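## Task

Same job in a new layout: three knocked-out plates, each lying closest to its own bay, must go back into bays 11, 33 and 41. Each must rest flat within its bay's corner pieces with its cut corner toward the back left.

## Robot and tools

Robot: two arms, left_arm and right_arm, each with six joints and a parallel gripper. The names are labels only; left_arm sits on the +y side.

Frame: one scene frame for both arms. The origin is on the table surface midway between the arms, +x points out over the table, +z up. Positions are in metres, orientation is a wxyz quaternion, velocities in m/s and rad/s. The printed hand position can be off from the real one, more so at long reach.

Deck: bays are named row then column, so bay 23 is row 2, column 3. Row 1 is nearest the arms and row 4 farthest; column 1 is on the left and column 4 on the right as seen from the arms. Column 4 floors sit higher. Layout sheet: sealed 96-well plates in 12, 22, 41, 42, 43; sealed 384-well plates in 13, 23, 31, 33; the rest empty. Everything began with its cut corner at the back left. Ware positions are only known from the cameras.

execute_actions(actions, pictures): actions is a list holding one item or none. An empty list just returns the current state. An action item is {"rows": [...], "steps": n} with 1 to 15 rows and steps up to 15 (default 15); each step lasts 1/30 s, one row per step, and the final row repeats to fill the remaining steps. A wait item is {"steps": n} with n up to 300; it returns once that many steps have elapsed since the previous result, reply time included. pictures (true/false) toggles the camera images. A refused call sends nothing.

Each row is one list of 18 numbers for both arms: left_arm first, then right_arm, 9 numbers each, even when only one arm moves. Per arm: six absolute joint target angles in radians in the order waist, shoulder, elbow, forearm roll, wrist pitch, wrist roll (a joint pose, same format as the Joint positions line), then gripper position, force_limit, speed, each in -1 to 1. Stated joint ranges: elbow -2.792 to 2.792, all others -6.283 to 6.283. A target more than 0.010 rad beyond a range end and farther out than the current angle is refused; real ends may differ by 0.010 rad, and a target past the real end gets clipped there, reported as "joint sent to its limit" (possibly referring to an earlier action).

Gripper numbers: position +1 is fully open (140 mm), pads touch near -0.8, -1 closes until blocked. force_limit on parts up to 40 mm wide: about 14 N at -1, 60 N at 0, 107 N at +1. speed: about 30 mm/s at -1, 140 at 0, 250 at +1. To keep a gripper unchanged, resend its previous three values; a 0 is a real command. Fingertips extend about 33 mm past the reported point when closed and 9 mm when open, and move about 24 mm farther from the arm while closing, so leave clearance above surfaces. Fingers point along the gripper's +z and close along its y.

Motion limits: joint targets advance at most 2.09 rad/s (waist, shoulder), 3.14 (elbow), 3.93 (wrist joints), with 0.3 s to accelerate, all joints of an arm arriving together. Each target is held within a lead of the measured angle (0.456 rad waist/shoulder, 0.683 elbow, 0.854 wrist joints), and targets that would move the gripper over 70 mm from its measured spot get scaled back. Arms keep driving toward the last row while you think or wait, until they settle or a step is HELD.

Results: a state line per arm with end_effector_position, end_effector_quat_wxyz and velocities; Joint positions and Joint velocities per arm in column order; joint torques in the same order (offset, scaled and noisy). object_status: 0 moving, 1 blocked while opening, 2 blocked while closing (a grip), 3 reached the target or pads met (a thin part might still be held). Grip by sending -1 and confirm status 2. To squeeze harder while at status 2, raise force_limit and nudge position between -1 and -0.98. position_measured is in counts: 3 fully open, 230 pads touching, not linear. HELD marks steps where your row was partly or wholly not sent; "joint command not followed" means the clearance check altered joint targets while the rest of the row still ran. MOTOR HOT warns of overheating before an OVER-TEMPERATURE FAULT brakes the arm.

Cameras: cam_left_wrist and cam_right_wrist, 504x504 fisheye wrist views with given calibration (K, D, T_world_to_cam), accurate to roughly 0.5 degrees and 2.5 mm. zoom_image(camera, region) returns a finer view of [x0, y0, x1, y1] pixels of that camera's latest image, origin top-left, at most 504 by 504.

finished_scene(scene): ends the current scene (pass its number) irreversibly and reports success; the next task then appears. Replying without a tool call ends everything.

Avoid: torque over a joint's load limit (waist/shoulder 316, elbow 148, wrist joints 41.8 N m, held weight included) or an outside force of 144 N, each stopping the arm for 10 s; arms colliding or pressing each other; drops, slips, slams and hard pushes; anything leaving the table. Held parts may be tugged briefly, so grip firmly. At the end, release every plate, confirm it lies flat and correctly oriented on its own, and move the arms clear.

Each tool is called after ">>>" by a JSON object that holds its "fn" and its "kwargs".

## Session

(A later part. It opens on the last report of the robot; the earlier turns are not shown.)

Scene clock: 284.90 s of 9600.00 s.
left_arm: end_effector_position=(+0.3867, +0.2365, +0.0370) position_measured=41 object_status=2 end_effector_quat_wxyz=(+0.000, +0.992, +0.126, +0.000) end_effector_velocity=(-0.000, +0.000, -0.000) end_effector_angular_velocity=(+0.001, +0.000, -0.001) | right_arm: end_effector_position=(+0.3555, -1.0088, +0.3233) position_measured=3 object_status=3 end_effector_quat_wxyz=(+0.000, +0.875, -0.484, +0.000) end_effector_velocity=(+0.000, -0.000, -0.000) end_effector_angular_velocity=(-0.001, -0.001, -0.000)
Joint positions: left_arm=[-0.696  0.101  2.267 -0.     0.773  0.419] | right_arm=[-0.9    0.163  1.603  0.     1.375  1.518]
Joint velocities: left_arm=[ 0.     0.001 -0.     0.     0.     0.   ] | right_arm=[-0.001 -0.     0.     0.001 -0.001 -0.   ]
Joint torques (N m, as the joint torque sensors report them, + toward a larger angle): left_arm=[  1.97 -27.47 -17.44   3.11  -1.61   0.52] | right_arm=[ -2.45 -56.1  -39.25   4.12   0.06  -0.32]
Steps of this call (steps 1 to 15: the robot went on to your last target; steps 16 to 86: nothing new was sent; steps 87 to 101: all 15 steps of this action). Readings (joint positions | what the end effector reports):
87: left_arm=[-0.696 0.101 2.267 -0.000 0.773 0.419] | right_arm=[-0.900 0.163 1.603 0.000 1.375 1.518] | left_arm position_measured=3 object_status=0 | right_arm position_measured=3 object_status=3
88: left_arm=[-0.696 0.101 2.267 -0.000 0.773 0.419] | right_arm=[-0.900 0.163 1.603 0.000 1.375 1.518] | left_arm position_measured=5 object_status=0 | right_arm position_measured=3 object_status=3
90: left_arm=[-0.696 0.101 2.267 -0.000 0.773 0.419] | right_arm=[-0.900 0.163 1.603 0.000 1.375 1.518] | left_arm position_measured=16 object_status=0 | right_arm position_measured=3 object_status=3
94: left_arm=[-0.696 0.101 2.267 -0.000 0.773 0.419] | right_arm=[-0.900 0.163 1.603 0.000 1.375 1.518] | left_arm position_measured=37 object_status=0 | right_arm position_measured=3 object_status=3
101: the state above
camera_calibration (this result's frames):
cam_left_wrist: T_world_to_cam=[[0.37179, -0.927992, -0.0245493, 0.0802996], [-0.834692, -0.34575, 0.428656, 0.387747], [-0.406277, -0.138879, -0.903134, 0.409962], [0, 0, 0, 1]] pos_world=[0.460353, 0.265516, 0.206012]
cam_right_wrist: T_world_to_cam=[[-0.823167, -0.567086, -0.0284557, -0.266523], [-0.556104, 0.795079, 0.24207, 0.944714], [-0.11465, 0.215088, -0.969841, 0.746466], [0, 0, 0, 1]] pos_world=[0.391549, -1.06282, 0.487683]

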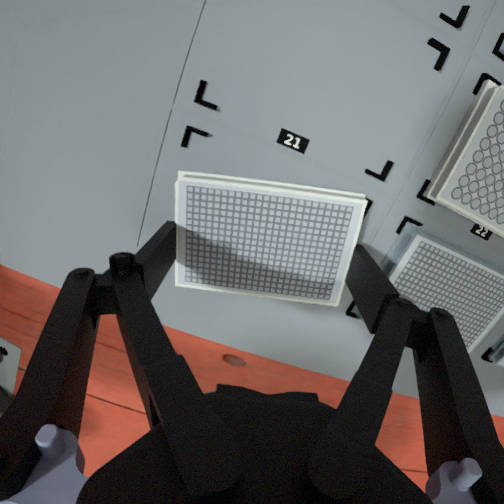

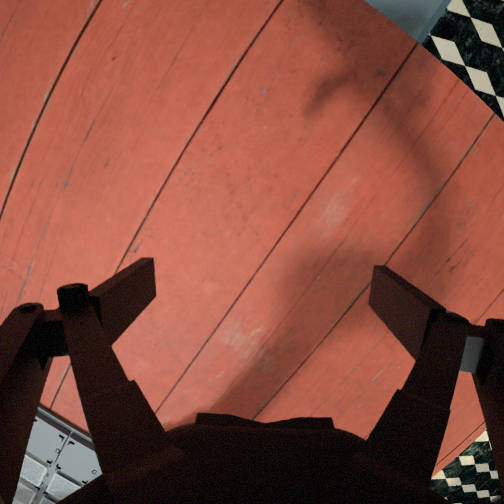

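>>> {"fn": "execute_actions", "kwargs": {"actions": [{"rows":[[-0.6963,0.085,2.257,0,0.799,0.4187,-1,0,-0.4,-0.9,0.163,1.603,0,1.375,1.518,1,0,0],[-0.6963,0.085,2.257,0,0.799,0.4187,-1,0,-0.4,-0.9,0.163,1.603,0,1.375,1.518,1,0,0],[-0.6963,0.085,2.257,0,0.799,0.4187,-1,0,-0.4,-0.9,0.163,1.603,0,1.375,1.518,1,0,0],[-0.6963,0.0545,2.2378,0,0.8487,0.4187,-1,0,-0.4,-0.9,0.163,1.603,0,1.375,1.518,1,0,0],[-0.6963,0.0545,2.2378,0,0.8487,0.4187,-1,0,-0.4,-0.9,0.163,1.603,0,1.375,1.518,1,0,0],[-0.6963,0.0545,2.2378,0,0.8487,0.4187,-1,0,-0.4,-0.9,0.163,1.603,0,1.375,1.518,1,0,0],[-0.6963,0.0545,2.2378,0,0.8487,0.4187,-1,0,-0.4,-0.9,0.163,1.603,0,1.375,1.518,1,0,0],[-0.6963,0.0545,2.2378,0,0.8487,0.4187,-1,0,-0.4,-0.9,0.163,1.603,0,1.375,1.518,1,0,0],[-0.6596,0.07,2.2445,0,0.8265,0.7234,-1,0,-0.4,-0.9,0.163,1.603,0,1.375,1.518,1,0,0]],"steps":15}], "pictures": false}}

>>> {"fn": "execute_actions", "kwargs": {"actions": [{"rows":[[-0.6596,0.07,2.2445,0,0.8265,0.7234,-1,0,-0.4,-0.9,0.163,1.603,0,1.375,1.518,1,0,0],[-0.6596,0.07,2.2445,0,0.8265,0.7234,-1,0,-0.4,-0.9,0.163,1.603,0,1.375,1.518,1,0,0],[-0.6596,0.07,2.2445,0,0.8265,0.7234,-1,0,-0.4,-0.9,0.163,1.603,0,1.375,1.518,1,0,0],[-0.6596,0.07,2.2445,0,0.8265,0.7234,-1,0,-0.4,-0.9,0.163,1.603,0,1.375,1.518,1,0,0],[-0.6596,0.07,2.2445,0,0.8265,0.7234,-1,0,-0.4,-0.9,0.163,1.603,0,1.375,1.518,1,0,0],[-0.6596,0.07,2.2445,0,0.8265,0.7234,-1,0,-0.4,-0.9,0.163,1.603,0,1.375,1.518,1,0,0],[-0.6596,0.0915,2.2574,0,0.7921,0.7234,-1,0,-0.4,-0.9,0.163,1.603,0,1.375,1.518,1,0,0]],"steps":15}]}}

>>> {"fn": "zoom_image", "kwargs": {"camera": "cam_left_wrist", "region": [135,130,415,350]}}

Scene clock: 300.53 s of 9600.00 s.
left_arm: end_effector_position=(+0.3969, +0.2441, +0.0621) position_measured=42 object_status=2 end_effector_quat_wxyz=(+0.001, +1.000, +0.024, +0.001) end_effector_velocity=(+0.055, +0.048, -0.039) end_effector_angular_velocity=(+0.018, +0.013, -1.166) | right_arm: end_effector_position=(+0.3555, -1.0088, +0.3233) position_measured=3 object_status=3 end_effector_quat_wxyz=(+0.000, +0.875, -0.484, +0.000) end_effector_velocity=(-0.000, -0.000, +0.000) end_effector_angular_velocity=(-0.001, +0.001, +0.000)
Joint positions: left_arm=[-0.668  0.066  2.244  0.     0.83   0.65 ] | right_arm=[-0.9    0.163  1.603  0.     1.375  1.518]
Joint velocities: left_arm=[ 0.162  0.072  0.015 -0.001 -0.065  1.329] | right_arm=[ 0.     0.    -0.001 -0.002  0.     0.   ]
Joint torques (N m, as the joint torque sensors report them, + toward a larger angle): left_arm=[ -2.08 -41.09 -35.17   3.37   0.07  -0.08] | right_arm=[ -2.61 -55.85 -39.33   4.12   0.    -0.32]
Steps of this call (steps 1 to 15: the robot went on to your last target; steps 16 to 90: nothing new was sent; then 12.13 s passed at rest; steps 91 to 105: all 15 steps of this action). Readings (joint positions | what the end effector reports):
91: left_arm=[-0.696 0.101 2.267 0.000 0.773 0.419] | right_arm=[-0.900 0.163 1.603 0.000 1.375 1.518] | left_arm position_measured=41 object_status=2 | right_arm position_measured=3 object_status=3
92: left_arm=[-0.696 0.097 2.265 0.000 0.780 0.419] | right_arm=[-0.900 0.163 1.603 0.000 1.375 1.518] | left_arm position_measured=41 object_status=2 | right_arm position_measured=3 object_status=3
94: left_arm=[-0.696 0.086 2.258 0.000 0.797 0.419] | right_arm=[-0.900 0.163 1.603 -0.000 1.375 1.518] | left_arm position_measured=42 object_status=2 | right_arm position_measured=3 object_status=3
98: left_arm=[-0.696 0.055 2.238 0.000 0.847 0.419] | right_arm=[-0.900 0.163 1.603 0.000 1.375 1.518] | left_arm position_measured=42 object_status=2 | right_arm position_measured=3 object_status=3
105: the state above

Scene clock: 301.03 s of 9600.00 s.
left_arm: end_effector_position=(+0.3999, +0.2467, +0.0450) position_measured=42 object_status=2 end_effector_quat_wxyz=(+0.000, +1.000, -0.008, +0.000) end_effector_velocity=(-0.000, +0.000, -0.000) end_effector_angular_velocity=(-0.000, -0.000, +0.000) | right_arm: end_effector_position=(+0.3555, -1.0088, +0.3233) position_measured=3 object_status=3 end_effector_quat_wxyz=(+0.000, +0.875, -0.484, +0.000) end_effector_velocity=(+0.000, +0.000, +0.000) end_effector_angular_velocity=(+0.001, -0.001, +0.000)
Joint positions: left_arm=[-0.66   0.091  2.257 -0.     0.792  0.723] | right_arm=[-0.9    0.163  1.603  0.     1.375  1.518]
Joint velocities: left_arm=[ 0.     0.     0.001 -0.    -0.001  0.   ] | right_arm=[-0.    -0.    -0.     0.001  0.001 -0.001]
Joint torques (N m, as the joint torque sensors report them, + toward a larger angle): left_arm=[ -0.3  -43.57 -31.6    3.38  -0.45  -0.17] | right_arm=[ -1.95 -56.43 -39.15   4.07   0.21  -0.19]
Steps of this call (steps 1 to 15: all 15 steps of this action). Readings (joint positions | what the end effector reports):
1: left_arm=[-0.664 0.068 2.244 0.000 0.828 0.688] | right_arm=[-0.900 0.163 1.603 0.000 1.375 1.518] | left_arm position_measured=42 object_status=2 | right_arm position_measured=3 object_status=3
2: left_arm=[-0.661 0.069 2.244 0.000 0.827 0.712] | right_arm=[-0.900 0.163 1.603 0.000 1.375 1.518] | left_arm position_measured=42 object_status=2 | right_arm position_measured=3 object_status=3
4: left_arm=[-0.660 0.070 2.244 -0.000 0.827 0.723] | right_arm=[-0.900 0.163 1.603 0.000 1.375 1.518] | left_arm position_measured=42 object_status=2 | right_arm position_measured=3 object_status=3
8: left_arm=[-0.660 0.074 2.247 -0.000 0.820 0.723] | right_arm=[-0.900 0.163 1.603 0.000 1.375 1.518] | left_arm position_measured=42 object_status=2 | right_arm position_measured=3 object_status=3
15: the state above
camera_calibration (this result's frames):
cam_left_wrist: T_world_to_cam=[[0.112902, -0.993299, -0.0246853, 0.204764], [-0.896463, -0.112546, 0.428587, 0.365994], [-0.428494, -0.0262589, -0.903163, 0.405074], [0, 0, 0, 1]] pos_world=[0.478554, 0.25522, 0.214042]
cam_right_wrist: T_world_to_cam=[[-0.823167, -0.567086, -0.0284557, -0.266523], [-0.556104, 0.795079, 0.24207, 0.944714], [-0.11465, 0.215088, -0.969841, 0.746466], [0, 0, 0, 1]] pos_world=[0.391549, -1.06282, 0.487683]

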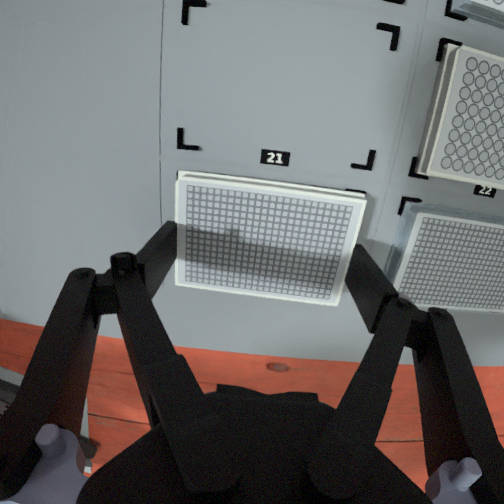

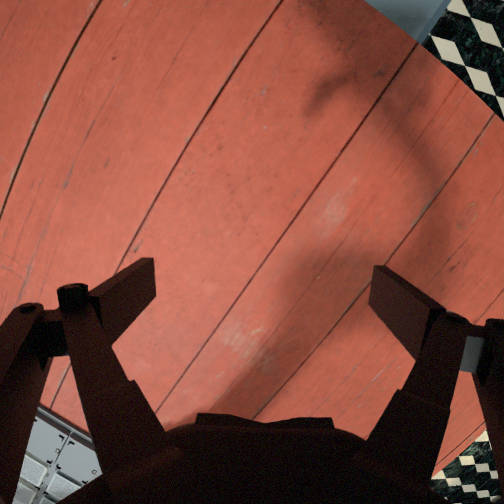

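Region (135, 130, 415, 350) of cam_left_wrist's 504x504 image, scaled by 1.800, with more detail than that image has; it fills the top 396 rows of this view, and the rest is white.

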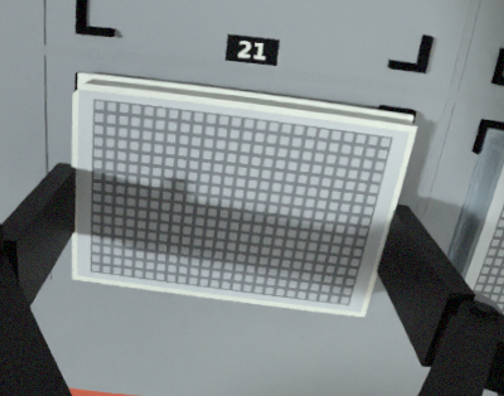

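>>> {"fn": "execute_actions", "kwargs": {"actions": [{"rows":[[-0.665,0.0877,2.2616,0,0.7917,0.718,-1,0,-0.4,-0.9,0.163,1.603,0,1.375,1.518,1,0,0],[-0.665,0.0877,2.2616,0,0.7917,0.718,-1,0,-0.4,-0.9,0.163,1.603,0,1.375,1.518,1,0,0],[-0.665,0.0877,2.2616,0,0.7917,0.718,-1,0,-0.4,-0.9,0.163,1.603,0,1.375,1.518,1,0,0],[-0.665,0.0877,2.2616,0,0.7917,0.718,-1,0,-0.4,-0.9,0.163,1.603,0,1.375,1.518,1,0,0],[-0.665,0.0877,2.2616,0,0.7917,0.718,-1,0,-0.4,-0.9,0.163,1.603,0,1.375,1.518,1,0,0],[-0.665,0.0877,2.2616,0,0.7917,0.718,-1,0,-0.4,-0.9,0.163,1.603,0,1.375,1.518,1,0,0],[-0.665,0.0934,2.265,0,0.7825,0.718,-1,0,-0.4,-0.9,0.163,1.603,0,1.375,1.518,1,0,0]],"steps":14}]}}

>>> {"fn": "zoom_image", "kwargs": {"camera": "cam_left_wrist", "region": [135,130,415,350]}}

Scene clock: 314.23 s of 9600.00 s.
left_arm: end_effector_position=(+0.3965, +0.2469, +0.0412) position_measured=42 object_status=2 end_effector_quat_wxyz=(+0.000, +1.000, -0.008, +0.000) end_effector_velocity=(-0.001, +0.001, -0.002) end_effector_angular_velocity=(+0.003, +0.003, +0.001) | right_arm: end_effector_position=(+0.3555, -1.0088, +0.3233) position_measured=3 object_status=3 end_effector_quat_wxyz=(+0.000, +0.875, -0.484, +0.000) end_effector_velocity=(-0.001, +0.000, -0.001) end_effector_angular_velocity=(+0.000, +0.002, +0.000)
Joint positions: left_arm=[-0.665  0.093  2.265  0.     0.783  0.718] | right_arm=[-0.9    0.163  1.603  0.     1.375  1.518]
Joint velocities: left_arm=[-0.     0.002  0.002 -0.001  0.    -0.001] | right_arm=[ 0.     0.     0.001 -0.002  0.     0.   ]
Joint torques (N m, as the joint torque sensors report them, + toward a larger angle): left_arm=[ -3.79 -41.47 -29.08   2.99  -0.46   0.35] | right_arm=[ -2.24 -55.9  -39.01   4.19   0.05  -0.2 ]
Steps of this call (steps 1 to 15: the robot went on to your last target; steps 16 to 90: nothing new was sent; then 9.73 s passed at rest; steps 91 to 104: all 14 steps of this action). Readings (joint positions | what the end effector reports):
91: left_arm=[-0.660 0.091 2.258 0.000 0.792 0.723] | right_arm=[-0.900 0.163 1.603 0.000 1.375 1.518] | left_arm position_measured=42 object_status=2 | right_arm position_measured=3 object_status=3
92: left_arm=[-0.662 0.090 2.259 0.000 0.792 0.721] | right_arm=[-0.900 0.163 1.603 0.000 1.375 1.518] | left_arm position_measured=42 object_status=2 | right_arm position_measured=3 object_status=3
94: left_arm=[-0.665 0.088 2.261 0.000 0.792 0.719] | right_arm=[-0.900 0.163 1.603 0.000 1.375 1.518] | left_arm position_measured=42 object_status=2 | right_arm position_measured=3 object_status=3
98: left_arm=[-0.665 0.090 2.263 0.000 0.787 0.718] | right_arm=[-0.900 0.163 1.603 0.000 1.375 1.518] | left_arm position_measured=42 object_status=2 | right_arm position_measured=3 object_status=3
104: the state above
camera_calibration (this result's frames):
cam_left_wrist: T_world_to_cam=[[0.112708, -0.993325, -0.024544, 0.205317], [-0.896595, -0.112317, 0.428372, 0.364651], [-0.42827, -0.0262749, -0.903269, 0.400112], [0, 0, 0, 1]] pos_world=[0.475159, 0.255416, 0.210242]
cam_right_wrist: T_world_to_cam=[[-0.823167, -0.567086, -0.0284556, -0.266523], [-0.556104, 0.795079, 0.24207, 0.944714], [-0.11465, 0.215088, -0.969841, 0.746466], [0, 0, 0, 1]] pos_world=[0.391549, -1.06282, 0.487683]

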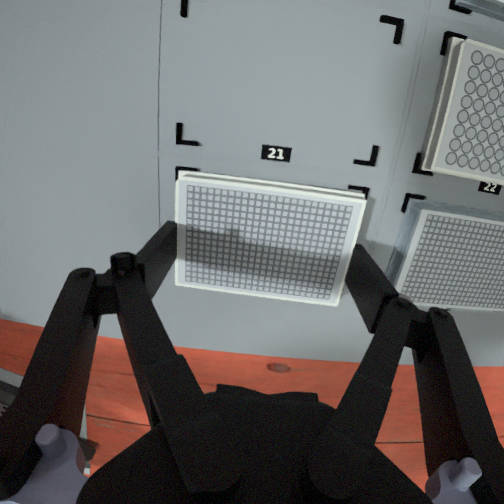

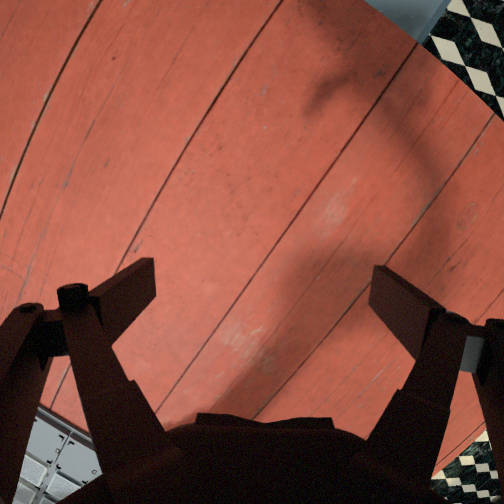

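Region (135, 130, 415, 350) of cam_left_wrist's 504x504 image, scaled by 1.800, with more detail than that image has; it fills the top 396 rows of this view, and the rest is white.

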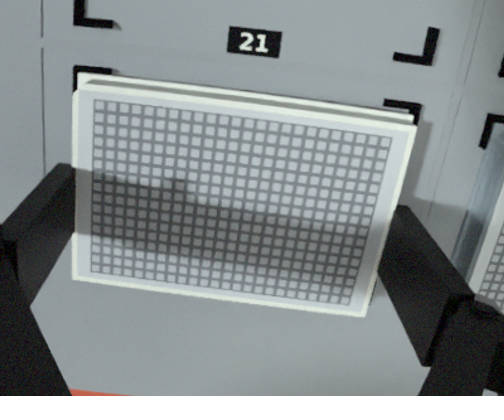

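>>> {"fn": "execute_actions", "kwargs": {"actions": [{"rows":[[-0.665,0.0905,2.2633,0,0.7871,0.718,-1,0,-0.4,-0.9,0.163,1.603,0,1.375,1.518,1,0,0],[-0.665,0.0905,2.2633,0,0.7871,0.718,-1,0,-0.4,-0.9,0.163,1.603,0,1.375,1.518,1,0,0],[-0.665,0.0905,2.2633,0,0.7871,0.718,-1,0,-0.4,-0.9,0.163,1.603,0,1.375,1.518,1,0,0],[-0.6697,0.0926,2.2609,0,0.7874,0.7133,-1,0,-0.4,-0.9,0.163,1.603,0,1.375,1.518,1,0,0],[-0.6697,0.0926,2.2609,0,0.7874,0.7133,-1,0,-0.4,-0.9,0.163,1.603,0,1.375,1.518,1,0,0],[-0.6697,0.0926,2.2609,0,0.7874,0.7133,-1,0,-0.4,-0.9,0.163,1.603,0,1.375,1.518,1,0,0],[-0.6697,0.0926,2.2609,0,0.7874,0.7133,-1,0,-0.4,-0.9,0.163,1.603,0,1.375,1.518,1,0,0],[-0.6697,0.0926,2.2609,0,0.7874,0.7133,-1,0,-0.4,-0.9,0.163,1.603,0,1.375,1.518,1,0,0],[-0.6697,0.0955,2.2626,0,0.7828,0.7133,-1,0,-0.4,-0.9,0.163,1.603,0,1.375,1.518,1,0,0]],"steps":15}]}}

>>> {"fn": "zoom_image", "kwargs": {"camera": "cam_left_wrist", "region": [135,130,415,350]}}

Scene clock: 324.80 s of 9600.00 s.
left_arm: end_effector_position=(+0.3959, +0.2443, +0.0412) position_measured=42 object_status=2 end_effector_quat_wxyz=(+0.000, +1.000, -0.008, +0.000) end_effector_velocity=(-0.000, +0.000, -0.001) end_effector_angular_velocity=(+0.001, +0.001, -0.001) | right_arm: end_effector_position=(+0.3555, -1.0088, +0.3233) position_measured=3 object_status=3 end_effector_quat_wxyz=(+0.000, +0.875, -0.484, +0.000) end_effector_velocity=(+0.000, -0.000, +0.000) end_effector_angular_velocity=(-0.000, -0.000, -0.000)
Joint positions: left_arm=[-0.67   0.095  2.263 -0.     0.783  0.713] | right_arm=[-0.9    0.163  1.603 -0.     1.375  1.518]
Joint velocities: left_arm=[ 0.     0.002 -0.    -0.    -0.     0.001] | right_arm=[-0. -0. -0.  0.  0.  0.]
Joint torques (N m, as the joint torque sensors report them, + toward a larger angle): left_arm=[  0.19 -41.48 -30.28   3.13  -0.37  -0.02] | right_arm=[ -2.62 -55.43 -39.53   4.27   0.1   -0.23]
Steps of this call (steps 1 to 15: the robot went on to your last target; steps 16 to 90: nothing new was sent; then 7.07 s passed at rest; steps 91 to 105: all 15 steps of this action). Readings (joint positions | what the end effector reports):
91: left_arm=[-0.665 0.093 2.265 -0.000 0.783 0.718] | right_arm=[-0.900 0.163 1.603 0.000 1.375 1.518] | left_arm position_measured=42 object_status=2 | right_arm position_measured=3 object_status=3
92: left_arm=[-0.665 0.092 2.264 -0.000 0.785 0.718] | right_arm=[-0.900 0.163 1.603 0.000 1.375 1.518] | left_arm position_measured=42 object_status=2 | right_arm position_measured=3 object_status=3
94: left_arm=[-0.665 0.091 2.263 -0.000 0.787 0.718] | right_arm=[-0.900 0.163 1.603 0.000 1.375 1.518] | left_arm position_measured=42 object_status=2 | right_arm position_measured=3 object_status=3
98: left_arm=[-0.670 0.092 2.261 -0.000 0.787 0.713] | right_arm=[-0.900 0.163 1.603 0.000 1.375 1.518] | left_arm position_measured=42 object_status=2 | right_arm position_measured=3 object_status=3
105: the state above
camera_calibration (this result's frames):
cam_left_wrist: T_world_to_cam=[[0.11282, -0.993312, -0.0245698, 0.20277], [-0.896534, -0.112426, 0.428471, 0.363812], [-0.428368, -0.0263124, -0.903221, 0.399795], [0, 0, 0, 1]] pos_world=[0.474552, 0.252835, 0.210202]
cam_right_wrist: T_world_to_cam=[[-0.823167, -0.567086, -0.0284555, -0.266523], [-0.556104, 0.795079, 0.24207, 0.944714], [-0.11465, 0.215088, -0.969841, 0.746466], [0, 0, 0, 1]] pos_world=[0.391549, -1.06282, 0.487683]

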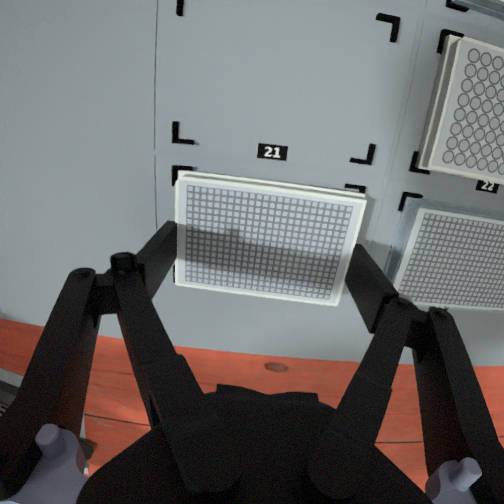

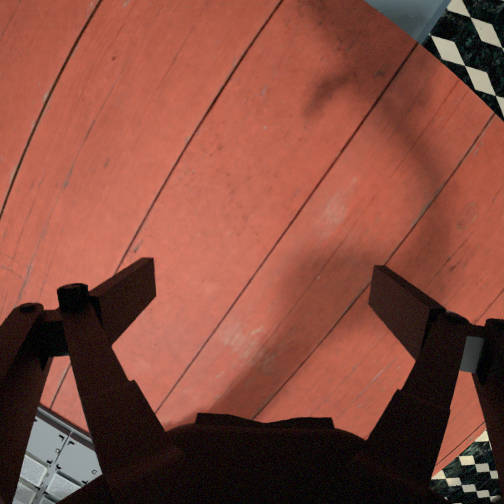

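Region (135, 130, 415, 350) of cam_left_wrist's 504x504 image, scaled by 1.800, with more detail than that image has; it fills the top 396 rows of this view, and the rest is white.

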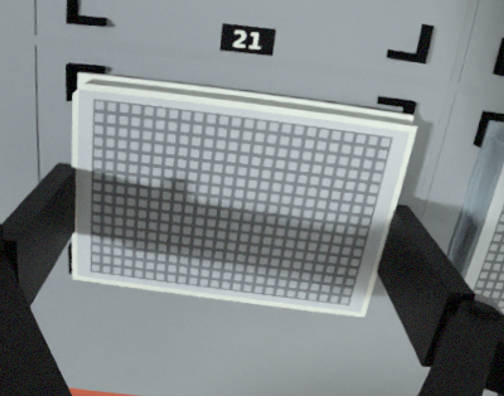

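>>> {"fn": "execute_actions", "kwargs": {"actions": [{"rows":[[-0.6682,0.0952,2.2605,0,0.7852,0.6998,-1,0,-0.4,-0.9,0.163,1.603,0,1.375,1.518,1,0,0],[-0.6682,0.0952,2.2605,0,0.7852,0.6998,-1,0,-0.4,-0.9,0.163,1.603,0,1.375,1.518,1,0,0],[-0.6682,0.0952,2.2605,0,0.7852,0.6998,-1,0,-0.4,-0.9,0.163,1.603,0,1.375,1.518,1,0,0],[-0.6682,0.0952,2.2605,0,0.7852,0.6998,-1,0,-0.4,-0.9,0.163,1.603,0,1.375,1.518,1,0,0],[-0.6682,0.0952,2.2605,0,0.7852,0.6998,-1,0,-0.4,-0.9,0.163,1.603,0,1.375,1.518,1,0,0],[-0.6682,0.0952,2.2605,0,0.7852,0.6998,-1,0,-0.4,-0.9,0.163,1.603,0,1.375,1.518,1,0,0],[-0.6682,0.0995,2.2631,0,0.7783,0.6998,-1,0,-0.4,-0.9,0.163,1.603,0,1.375,1.518,1,0,0]],"steps":14}]}}

>>> {"fn": "zoom_image", "kwargs": {"camera": "cam_left_wrist", "region": [135,130,415,350]}}

Scene clock: 338.07 s of 9600.00 s.
left_arm: end_effector_position=(+0.3969, +0.2443, +0.0392) position_measured=42 object_status=2 end_effector_quat_wxyz=(+0.000, +1.000, -0.000, +0.000) end_effector_velocity=(+0.000, -0.000, -0.001) end_effector_angular_velocity=(-0.000, -0.000, +0.000) | right_arm: end_effector_position=(+0.3555, -1.0088, +0.3233) position_measured=3 object_status=3 end_effector_quat_wxyz=(+0.000, +0.875, -0.484, +0.000) end_effector_velocity=(+0.000, +0.000, +0.000) end_effector_angular_velocity=(-0.000, -0.000, +0.001)
Joint positions: left_arm=[-0.668  0.099  2.263  0.     0.778  0.7  ] | right_arm=[-0.9    0.163  1.603  0.     1.375  1.518]
Joint velocities: left_arm=[ 0.     0.001  0.    -0.    -0.002 -0.   ] | right_arm=[ 0.  0. -0.  0. -0. -0.]
Joint torques (N m, as the joint torque sensors report them, + toward a larger angle): left_arm=[ -0.89 -42.9  -30.74   3.15  -1.06   0.04] | right_arm=[ -2.23 -55.37 -39.3    4.17   0.05  -0.28]
Steps of this call (steps 1 to 15: the robot went on to your last target; steps 16 to 90: nothing new was sent; then 9.80 s passed at rest; steps 91 to 104: all 14 steps of this action). Readings (joint positions | what the end effector reports):
91: left_arm=[-0.670 0.096 2.263 0.000 0.783 0.713] | right_arm=[-0.900 0.163 1.603 0.000 1.375 1.518] | left_arm position_measured=42 object_status=2 | right_arm position_measured=3 object_status=3
92: left_arm=[-0.669 0.096 2.262 0.000 0.783 0.708] | right_arm=[-0.900 0.163 1.603 0.000 1.375 1.518] | left_arm position_measured=42 object_status=2 | right_arm position_measured=3 object_status=3
94: left_arm=[-0.668 0.096 2.261 0.000 0.785 0.701] | right_arm=[-0.900 0.163 1.603 0.000 1.375 1.518] | left_arm position_measured=42 object_status=2 | right_arm position_measured=3 object_status=3
98: left_arm=[-0.668 0.097 2.261 0.000 0.782 0.700] | right_arm=[-0.900 0.163 1.603 0.000 1.375 1.518] | left_arm position_measured=42 object_status=2 | right_arm position_measured=3 object_status=3
104: the state above
camera_calibration (this result's frames):
cam_left_wrist: T_world_to_cam=[[0.127639, -0.991517, -0.0245493, 0.196258], [-0.894784, -0.125794, 0.428414, 0.368071], [-0.427868, -0.032716, -0.903249, 0.399761], [0, 0, 0, 1]] pos_world=[0.475339, 0.253972, 0.208215]
cam_right_wrist: T_world_to_cam=[[-0.823167, -0.567086, -0.0284556, -0.266523], [-0.556104, 0.795079, 0.24207, 0.944714], [-0.11465, 0.215088, -0.969841, 0.746466], [0, 0, 0, 1]] pos_world=[0.391549, -1.06282, 0.487683]

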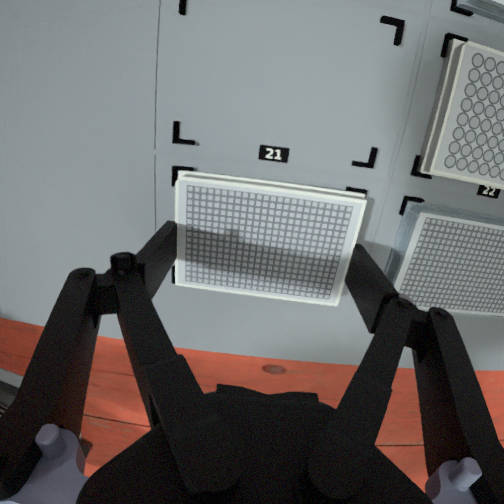

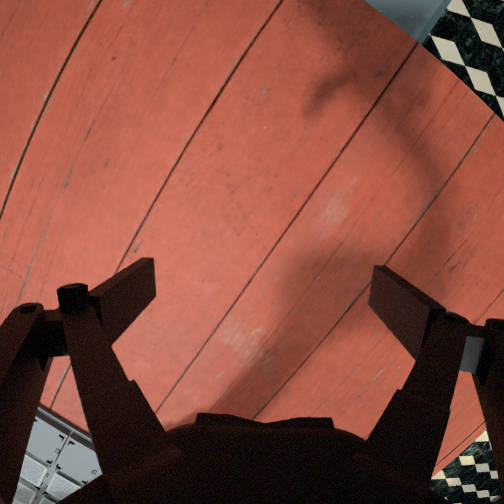

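Region (135, 130, 415, 350) of cam_left_wrist's 504x504 image, scaled by 1.800, with more detail than that image has; it fills the top 396 rows of this view, and the rest is white.

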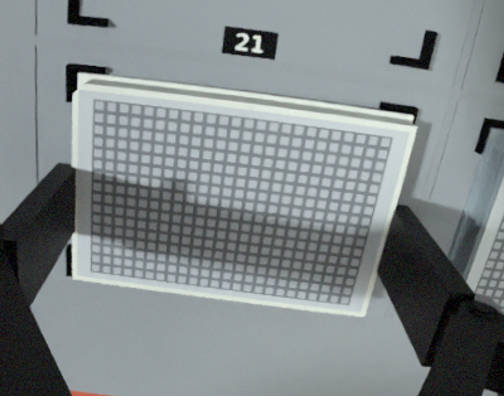

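>>> {"fn": "execute_actions", "kwargs": {"actions": [{"rows":[[-0.6682,0.1024,2.2648,0,0.7737,0.6998,-1,0,-0.4,-0.9,0.163,1.603,0,1.375,1.518,1,0,0]],"steps":10}]}}

Scene clock: 354.57 s of 9600.00 s.
left_arm: end_effector_position=(+0.3968, +0.2443, +0.0372) position_measured=42 object_status=2 end_effector_quat_wxyz=(+0.000, +1.000, -0.000, +0.000) end_effector_velocity=(-0.000, +0.001, -0.001) end_effector_angular_velocity=(+0.001, +0.000, +0.001) | right_arm: end_effector_position=(+0.3555, -1.0088, +0.3233) position_measured=3 object_status=3 end_effector_quat_wxyz=(+0.000, +0.875, -0.484, +0.000) end_effector_velocity=(+0.000, -0.000, +0.000) end_effector_angular_velocity=(-0.001, -0.000, +0.001)
Joint positions: left_arm=[-0.668  0.102  2.265 -0.     0.774  0.7  ] | right_arm=[-0.9    0.163  1.603  0.     1.375  1.518]
Joint velocities: left_arm=[-0.     0.     0.001  0.001 -0.    -0.002] | right_arm=[ 0.    -0.    -0.001 -0.    -0.    -0.   ]
Joint torques (N m, as the joint torque sensors report them, + toward a larger angle): left_arm=[  1.67 -30.05 -21.54   2.83  -3.35   0.22] | right_arm=[ -2.33 -56.64 -39.47   4.15   0.15  -0.28]
Steps of this call (steps 1 to 15: the robot went on to your last target; steps 16 to 90: nothing new was sent; then 13.17 s passed at rest; steps 91 to 100: all 10 steps of this action). Readings (joint positions | what the end effector reports):
91: left_arm=[-0.668 0.100 2.263 -0.000 0.778 0.700] | right_arm=[-0.900 0.163 1.603 0.000 1.375 1.518] | left_arm position_measured=42 object_status=2 | right_arm position_measured=3 object_status=3
92: left_arm=[-0.668 0.101 2.264 -0.000 0.776 0.700] | right_arm=[-0.900 0.163 1.603 0.000 1.375 1.518] | left_arm position_measured=42 object_status=2 | right_arm position_measured=3 object_status=3
94: left_arm=[-0.668 0.102 2.265 -0.000 0.774 0.700] | right_arm=[-0.900 0.163 1.603 0.000 1.375 1.518] | left_arm position_measured=42 object_status=2 | right_arm position_measured=3 object_status=3
98: left_arm=[-0.668 0.102 2.265 -0.000 0.774 0.700] | right_arm=[-0.900 0.163 1.603 0.000 1.375 1.518] | left_arm position_measured=42 object_status=2 | right_arm position_measured=3 object_status=3
100: the state above
camera_calibration (this result's frames):
cam_left_wrist: T_world_to_cam=[[0.127728, -0.991506, -0.0245268, 0.196196], [-0.894744, -0.125862, 0.428475, 0.368898], [-0.427923, -0.0327833, -0.90322, 0.397976], [0, 0, 0, 1]] pos_world=[0.475313, 0.254007, 0.206209]
cam_right_wrist: T_world_to_cam=[[-0.823167, -0.567086, -0.0284557, -0.266523], [-0.556104, 0.795079, 0.24207, 0.944714], [-0.11465, 0.215088, -0.969841, 0.746466], [0, 0, 0, 1]] pos_world=[0.391549, -1.06282, 0.487683]

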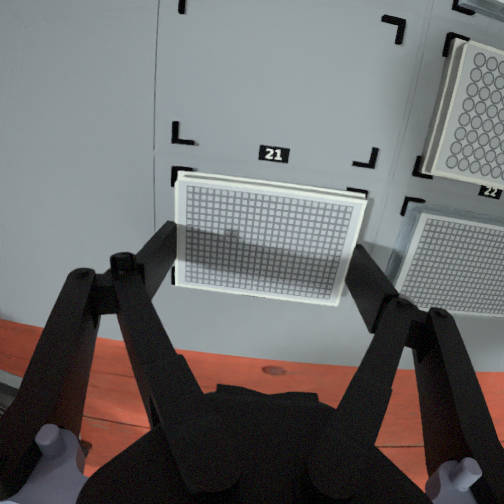

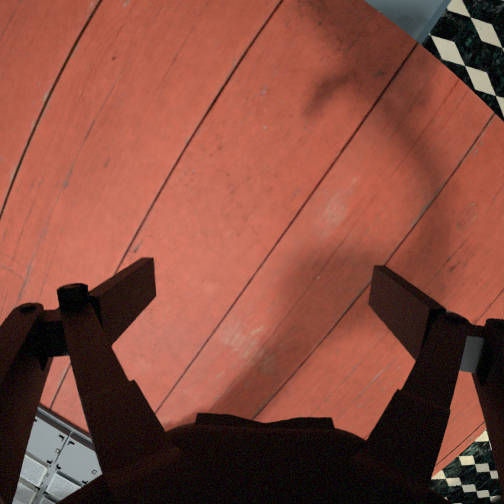

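>>> {"fn": "execute_actions", "kwargs": {"actions": [{"rows":[[-0.6682,0.1010,2.2640,0,0.7760,0.6998,-1,0,-0.4,-0.9,0.163,1.603,0,1.375,1.518,1,0,0],[-0.6682,0.1010,2.2640,0,0.7760,0.6998,-1,0,-0.4,-0.9,0.163,1.603,0,1.375,1.518,1,0,0],[-0.6682,0.1010,2.2640,0,0.7760,0.6998,-1,0,-0.4,-0.9,0.163,1.603,0,1.375,1.518,1,0,0],[-0.6682,0.1010,2.2640,0,0.7760,0.6998,1,0,-0.2,-0.9,0.163,1.603,0,1.375,1.518,1,0,0]],"steps":15}], "pictures": false}}

>>> {"fn": "execute_actions", "kwargs": {"actions": [{"rows":[[-0.6682,0.040,2.227,0,0.874,0.6998,1,0,-0.2,-0.9,0.163,1.603,0,1.375,1.518,1,0,0]],"steps":15}]}}

>>> {"fn": "zoom_image", "kwargs": {"camera": "cam_left_wrist", "region": [140,120,400,340]}}

Scene clock: 363.23 s of 9600.00 s.
left_arm: end_effector_position=(+0.3968, +0.2444, +0.0381) position_measured=3 object_status=0 end_effector_quat_wxyz=(+0.000, +1.000, -0.000, +0.000) end_effector_velocity=(+0.000, -0.000, +0.001) end_effector_angular_velocity=(-0.001, -0.001, -0.001) | right_arm: end_effector_position=(+0.3555, -1.0088, +0.3233) position_measured=3 object_status=3 end_effector_quat_wxyz=(+0.000, +0.875, -0.484, +0.000) end_effector_velocity=(-0.000, +0.000, -0.000) end_effector_angular_velocity=(+0.000, +0.001, +0.000)
Joint positions: left_arm=[-0.668  0.101  2.264  0.     0.776  0.7  ] | right_arm=[-0.9    0.163  1.603  0.     1.375  1.518]
Joint velocities: left_arm=[-0.    -0.002 -0.     0.     0.001  0.001] | right_arm=[-0.     0.     0.    -0.001  0.    -0.   ]
Joint torques (N m, as the joint torque sensors report them, + toward a larger angle): left_arm=[ -0.51 -41.61 -30.73   2.8   -0.59   0.14] | right_arm=[ -2.24 -55.68 -38.83   3.99  -0.03  -0.29]
Steps of this call (steps 1 to 15: the robot went on to your last target; steps 16 to 90: nothing new was sent; then 5.17 s passed at rest; steps 91 to 105: all 15 steps of this action). Readings (joint positions | what the end effector reports):
91: left_arm=[-0.668 0.102 2.265 0.000 0.774 0.700] | right_arm=[-0.900 0.163 1.603 0.000 1.375 1.518] | left_arm position_measured=42 object_status=2 | right_arm position_measured=3 object_status=3
92: left_arm=[-0.668 0.102 2.265 0.000 0.775 0.700] | right_arm=[-0.900 0.163 1.603 0.000 1.375 1.518] | left_arm position_measured=42 object_status=2 | right_arm position_measured=3 object_status=3
94: left_arm=[-0.668 0.101 2.264 0.000 0.776 0.700] | right_arm=[-0.900 0.163 1.603 0.000 1.375 1.518] | left_arm position_measured=42 object_status=0 | right_arm position_measured=3 object_status=3
98: left_arm=[-0.668 0.101 2.264 0.000 0.776 0.700] | right_arm=[-0.900 0.163 1.603 0.000 1.375 1.518] | left_arm position_measured=20 object_status=0 | right_arm position_measured=3 object_status=3
105: the state above

Scene clock: 363.73 s of 9600.00 s.
left_arm: end_effector_position=(+0.3964, +0.2448, +0.0810) position_measured=3 object_status=3 end_effector_quat_wxyz=(+0.000, +1.000, -0.000, +0.000) end_effector_velocity=(-0.001, +0.001, -0.002) end_effector_angular_velocity=(+0.004, +0.003, -0.000) | right_arm: end_effector_position=(+0.3555, -1.0088, +0.3233) position_measured=3 object_status=3 end_effector_quat_wxyz=(+0.000, +0.875, -0.484, +0.000) end_effector_velocity=(+0.000, +0.000, -0.000) end_effector_angular_velocity=(+0.001, -0.001, -0.000)
Joint positions: left_arm=[-0.668  0.04   2.227  0.     0.874  0.7  ] | right_arm=[-0.9    0.163  1.603  0.     1.375  1.518]
Joint velocities: left_arm=[ 0.     0.002  0.002  0.     0.001 -0.   ] | right_arm=[ 0.    -0.     0.     0.001  0.     0.   ]
Joint torques (N m, as the joint torque sensors report them, + toward a larger angle): left_arm=[ -2.11 -36.78 -31.61   3.24  -0.68   0.18] | right_arm=[ -2.25 -55.94 -39.36   4.26   0.02  -0.28]
Steps of this call (steps 1 to 15: all 15 steps of this action). Readings (joint positions | what the end effector reports):
1: left_arm=[-0.668 0.101 2.264 0.000 0.776 0.700] | right_arm=[-0.900 0.163 1.603 0.000 1.375 1.518] | left_arm position_measured=3 object_status=0 | right_arm position_measured=3 object_status=3
2: left_arm=[-0.668 0.097 2.261 0.000 0.784 0.700] | right_arm=[-0.900 0.163 1.603 0.000 1.375 1.518] | left_arm position_measured=3 object_status=3 | right_arm position_measured=3 object_status=3
4: left_arm=[-0.668 0.067 2.243 0.000 0.832 0.700] | right_arm=[-0.900 0.163 1.603 0.000 1.375 1.518] | left_arm position_measured=3 object_status=3 | right_arm position_measured=3 object_status=3
8: left_arm=[-0.668 0.040 2.227 0.000 0.874 0.700] | right_arm=[-0.900 0.163 1.603 0.000 1.375 1.518] | left_arm position_measured=3 object_status=3 | right_arm position_measured=3 object_status=3
15: the state above
camera_calibration (this result's frames):
cam_left_wrist: T_world_to_cam=[[0.127628, -0.991517, -0.0246169, 0.197851], [-0.894766, -0.125811, 0.428446, 0.349808], [-0.427909, -0.0326553, -0.903232, 0.437416], [0, 0, 0, 1]] pos_world=[0.474919, 0.254466, 0.250084]
cam_right_wrist: T_world_to_cam=[[-0.823167, -0.567086, -0.0284556, -0.266524], [-0.556104, 0.795079, 0.24207, 0.944714], [-0.11465, 0.215088, -0.969842, 0.746466], [0, 0, 0, 1]] pos_world=[0.391549, -1.06282, 0.487683]

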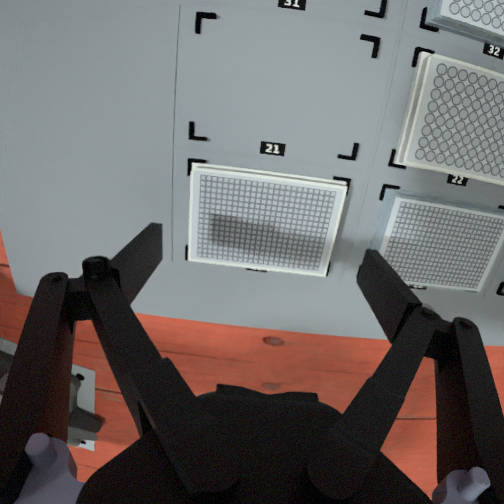

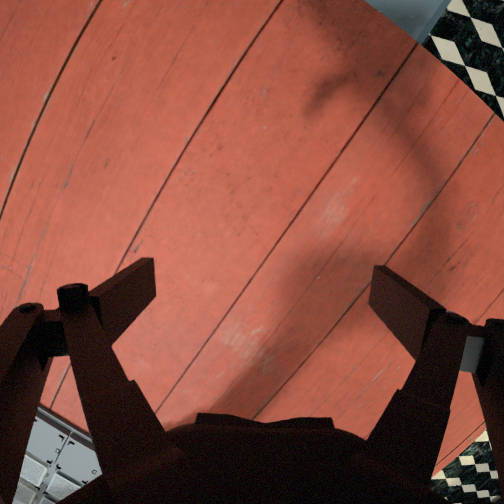

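Region (140, 120, 400, 340) of cam_left_wrist's 504x504 image, scaled by 1.938, with more detail than that image has; it fills the top 426 rows of this view, and the rest is white.

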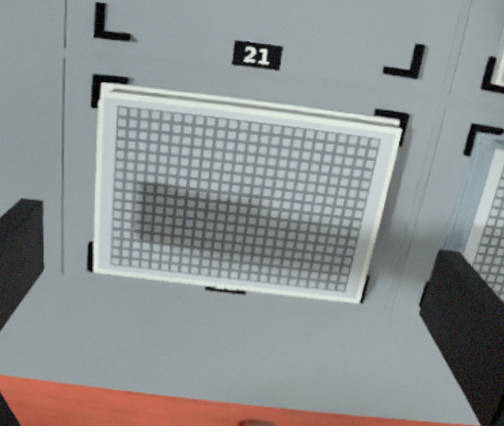

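>>> {"fn": "execute_actions", "kwargs": {"actions": [{"rows":[[-0.7507,0.092,2.1267,0,0.9223,0.6173,1,0,-0.2,-0.9,0.163,1.603,0,1.375,1.518,1,0,0]],"steps":15}]}}

>>> {"fn": "zoom_image", "kwargs": {"camera": "cam_left_wrist", "region": [60,100,360,340]}}

Scene clock: 377.67 s of 9600.00 s.
left_arm: end_effector_position=(+0.3969, +0.1798, +0.0999) position_measured=3 object_status=3 end_effector_quat_wxyz=(+0.000, +1.000, -0.000, +0.000) end_effector_velocity=(+0.000, -0.001, +0.000) end_effector_angular_velocity=(-0.001, -0.000, -0.001) | right_arm: end_effector_position=(+0.3555, -1.0088, +0.3233) position_measured=3 object_status=3 end_effector_quat_wxyz=(+0.000, +0.875, -0.484, +0.000) end_effector_velocity=(+0.000, +0.000, +0.000) end_effector_angular_velocity=(+0.001, -0.001, -0.001)
Joint positions: left_arm=[-0.751  0.092  2.127 -0.     0.922  0.617] | right_arm=[-0.9    0.163  1.603  0.     1.375  1.518]
Joint velocities: left_arm=[-0.001  0.001 -0.002 -0.    -0.     0.   ] | right_arm=[-0.    -0.    -0.     0.002  0.001 -0.   ]
Joint torques (N m, as the joint torque sensors report them, + toward a larger angle): left_arm=[ -3.07 -46.31 -34.41   3.96  -0.46  -0.08] | right_arm=[ -2.22 -55.71 -38.89   4.19  -0.02  -0.29]
Steps of this call (steps 1 to 15: the robot went on to your last target; steps 16 to 90: nothing new was sent; then 10.43 s passed at rest; steps 91 to 105: all 15 steps of this action). Readings (joint positions | what the end effector reports):
91: left_arm=[-0.668 0.040 2.227 -0.000 0.874 0.700] | right_arm=[-0.900 0.163 1.603 0.000 1.375 1.518] | left_arm position_measured=3 object_status=3 | right_arm position_measured=3 object_status=3
92: left_arm=[-0.673 0.043 2.222 -0.000 0.877 0.695] | right_arm=[-0.900 0.163 1.603 0.000 1.375 1.518] | left_arm position_measured=3 object_status=3 | right_arm position_measured=3 object_status=3
94: left_arm=[-0.704 0.063 2.183 -0.000 0.895 0.663] | right_arm=[-0.900 0.163 1.603 0.000 1.375 1.518] | left_arm position_measured=3 object_status=3 | right_arm position_measured=3 object_status=3
98: left_arm=[-0.751 0.092 2.127 -0.000 0.922 0.618] | right_arm=[-0.900 0.163 1.603 0.000 1.375 1.518] | left_arm position_measured=3 object_status=3 | right_arm position_measured=3 object_status=3
105: the state above
camera_calibration (this result's frames):
cam_left_wrist: T_world_to_cam=[[0.127741, -0.991498, -0.0247978, 0.133762], [-0.894657, -0.125984, 0.428621, 0.333901], [-0.428101, -0.032567, -0.903144, 0.452587], [0, 0, 0, 1]] pos_world=[0.475393, 0.18943, 0.268951]
cam_right_wrist: T_world_to_cam=[[-0.823167, -0.567086, -0.0284558, -0.266523], [-0.556104, 0.795079, 0.24207, 0.944714], [-0.11465, 0.215088, -0.969841, 0.746466], [0, 0, 0, 1]] pos_world=[0.391549, -1.06282, 0.487683]

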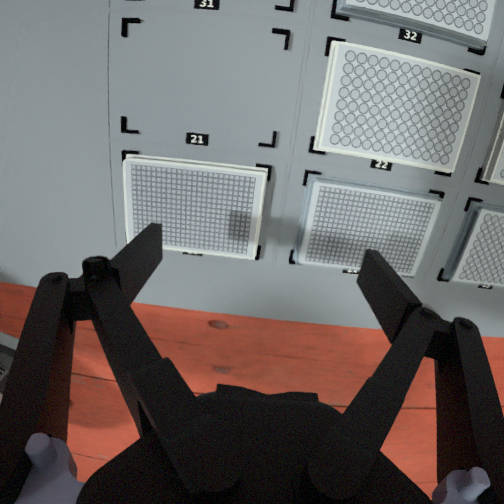

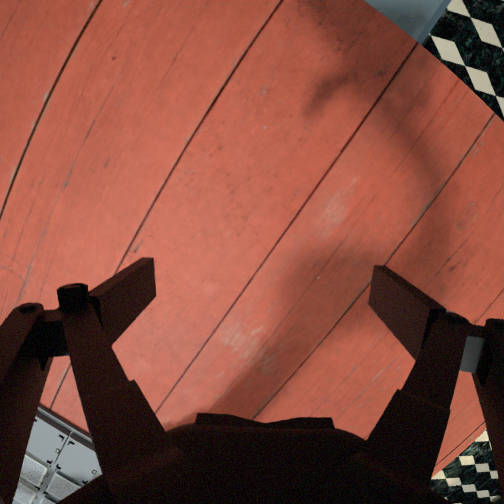

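Region (60, 100, 360, 340) of cam_left_wrist's 504x504 image, scaled by 1.680, with more detail than that image has; it fills the top 403 rows of this view, and the rest is white.

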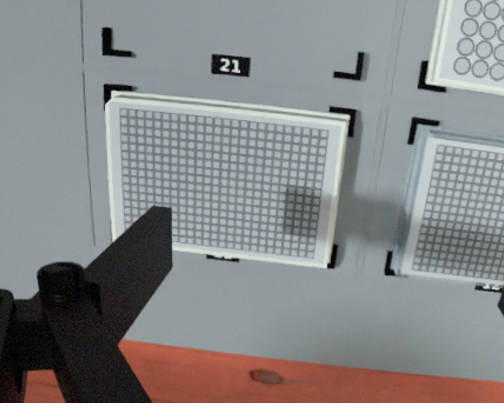

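>>> {"fn": "zoom_image", "kwargs": {"camera": "cam_left_wrist", "region": [235,150,335,270]}}

Region (235, 150, 335, 270) of cam_left_wrist's 504x504 image, scaled by 4.200, with more detail than that image has.

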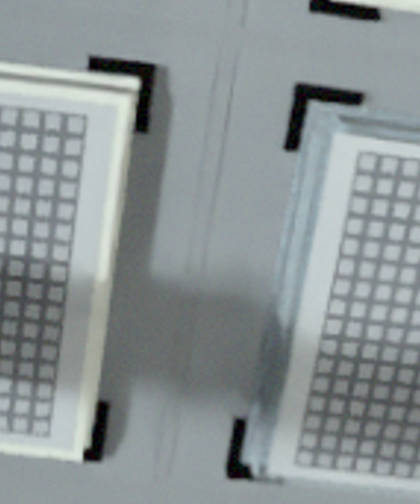

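Seated. Clear away.

>>> {"fn": "execute_actions", "kwargs": {"actions": [{"rows":[[-0.7507,0.1,1.7,0,1.341,0.6173,1,0,-0.2,-0.9,0.163,1.603,0,1.375,1.518,1,0,0]],"steps":15}], "pictures": false}}

>>> {"fn": "finished_scene", "kwargs": {"scene": 2}}

Scene clock: 387.07 s of 9600.00 s.
left_arm: end_effector_position=(+0.4549, +0.0978, +0.2976) position_measured=3 object_status=3 end_effector_quat_wxyz=(+0.001, +1.000, -0.000, +0.000) end_effector_velocity=(+0.055, -0.077, +0.331) end_effector_angular_velocity=(-0.009, -0.007, -0.000) | right_arm: end_effector_position=(+0.3555, -1.0088, +0.3233) position_measured=3 object_status=3 end_effector_quat_wxyz=(+0.000, +0.875, -0.484, +0.000) end_effector_velocity=(+0.001, +0.000, -0.000) end_effector_angular_velocity=(+0.001, -0.001, +0.000)
Joint positions: left_arm=[-0.751  0.099  1.723  0.     1.318  0.617] | right_arm=[-0.9    0.163  1.603  0.     1.375  1.518]
Joint velocities: left_arm=[ 0.     0.01  -0.622  0.001  0.601  0.   ] | right_arm=[ 0.     0.     0.     0.002 -0.    -0.   ]
Joint torques (N m, as the joint torque sensors report them, + toward a larger angle): left_arm=[  1.17 -42.63 -26.78   2.02  -0.07  -0.24] | right_arm=[ -1.18 -56.03 -39.48   4.06   0.06  -0.22]
Steps of this call (steps 1 to 15: the robot went on to your last target; steps 16 to 90: nothing new was sent; then 5.90 s passed at rest; steps 91 to 105: all 15 steps of this action). Readings (joint positions | what the end effector reports):
91: left_arm=[-0.751 0.092 2.126 0.000 0.923 0.617] | right_arm=[-0.900 0.163 1.603 0.000 1.375 1.518] | left_arm position_measured=3 object_status=3 | right_arm position_measured=3 object_status=3
92: left_arm=[-0.751 0.092 2.120 0.000 0.930 0.617] | right_arm=[-0.900 0.163 1.603 0.000 1.375 1.518] | left_arm position_measured=3 object_status=3 | right_arm position_measured=3 object_status=3
94: left_arm=[-0.751 0.093 2.072 0.000 0.976 0.617] | right_arm=[-0.900 0.163 1.603 0.000 1.375 1.518] | left_arm position_measured=3 object_status=3 | right_arm position_measured=3 object_status=3
98: left_arm=[-0.751 0.095 1.940 0.000 1.106 0.617] | right_arm=[-0.900 0.163 1.603 0.000 1.375 1.518] | left_arm position_measured=3 object_status=3 | right_arm position_measured=3 object_status=3
105: the state above

The scene is finished: the task was done.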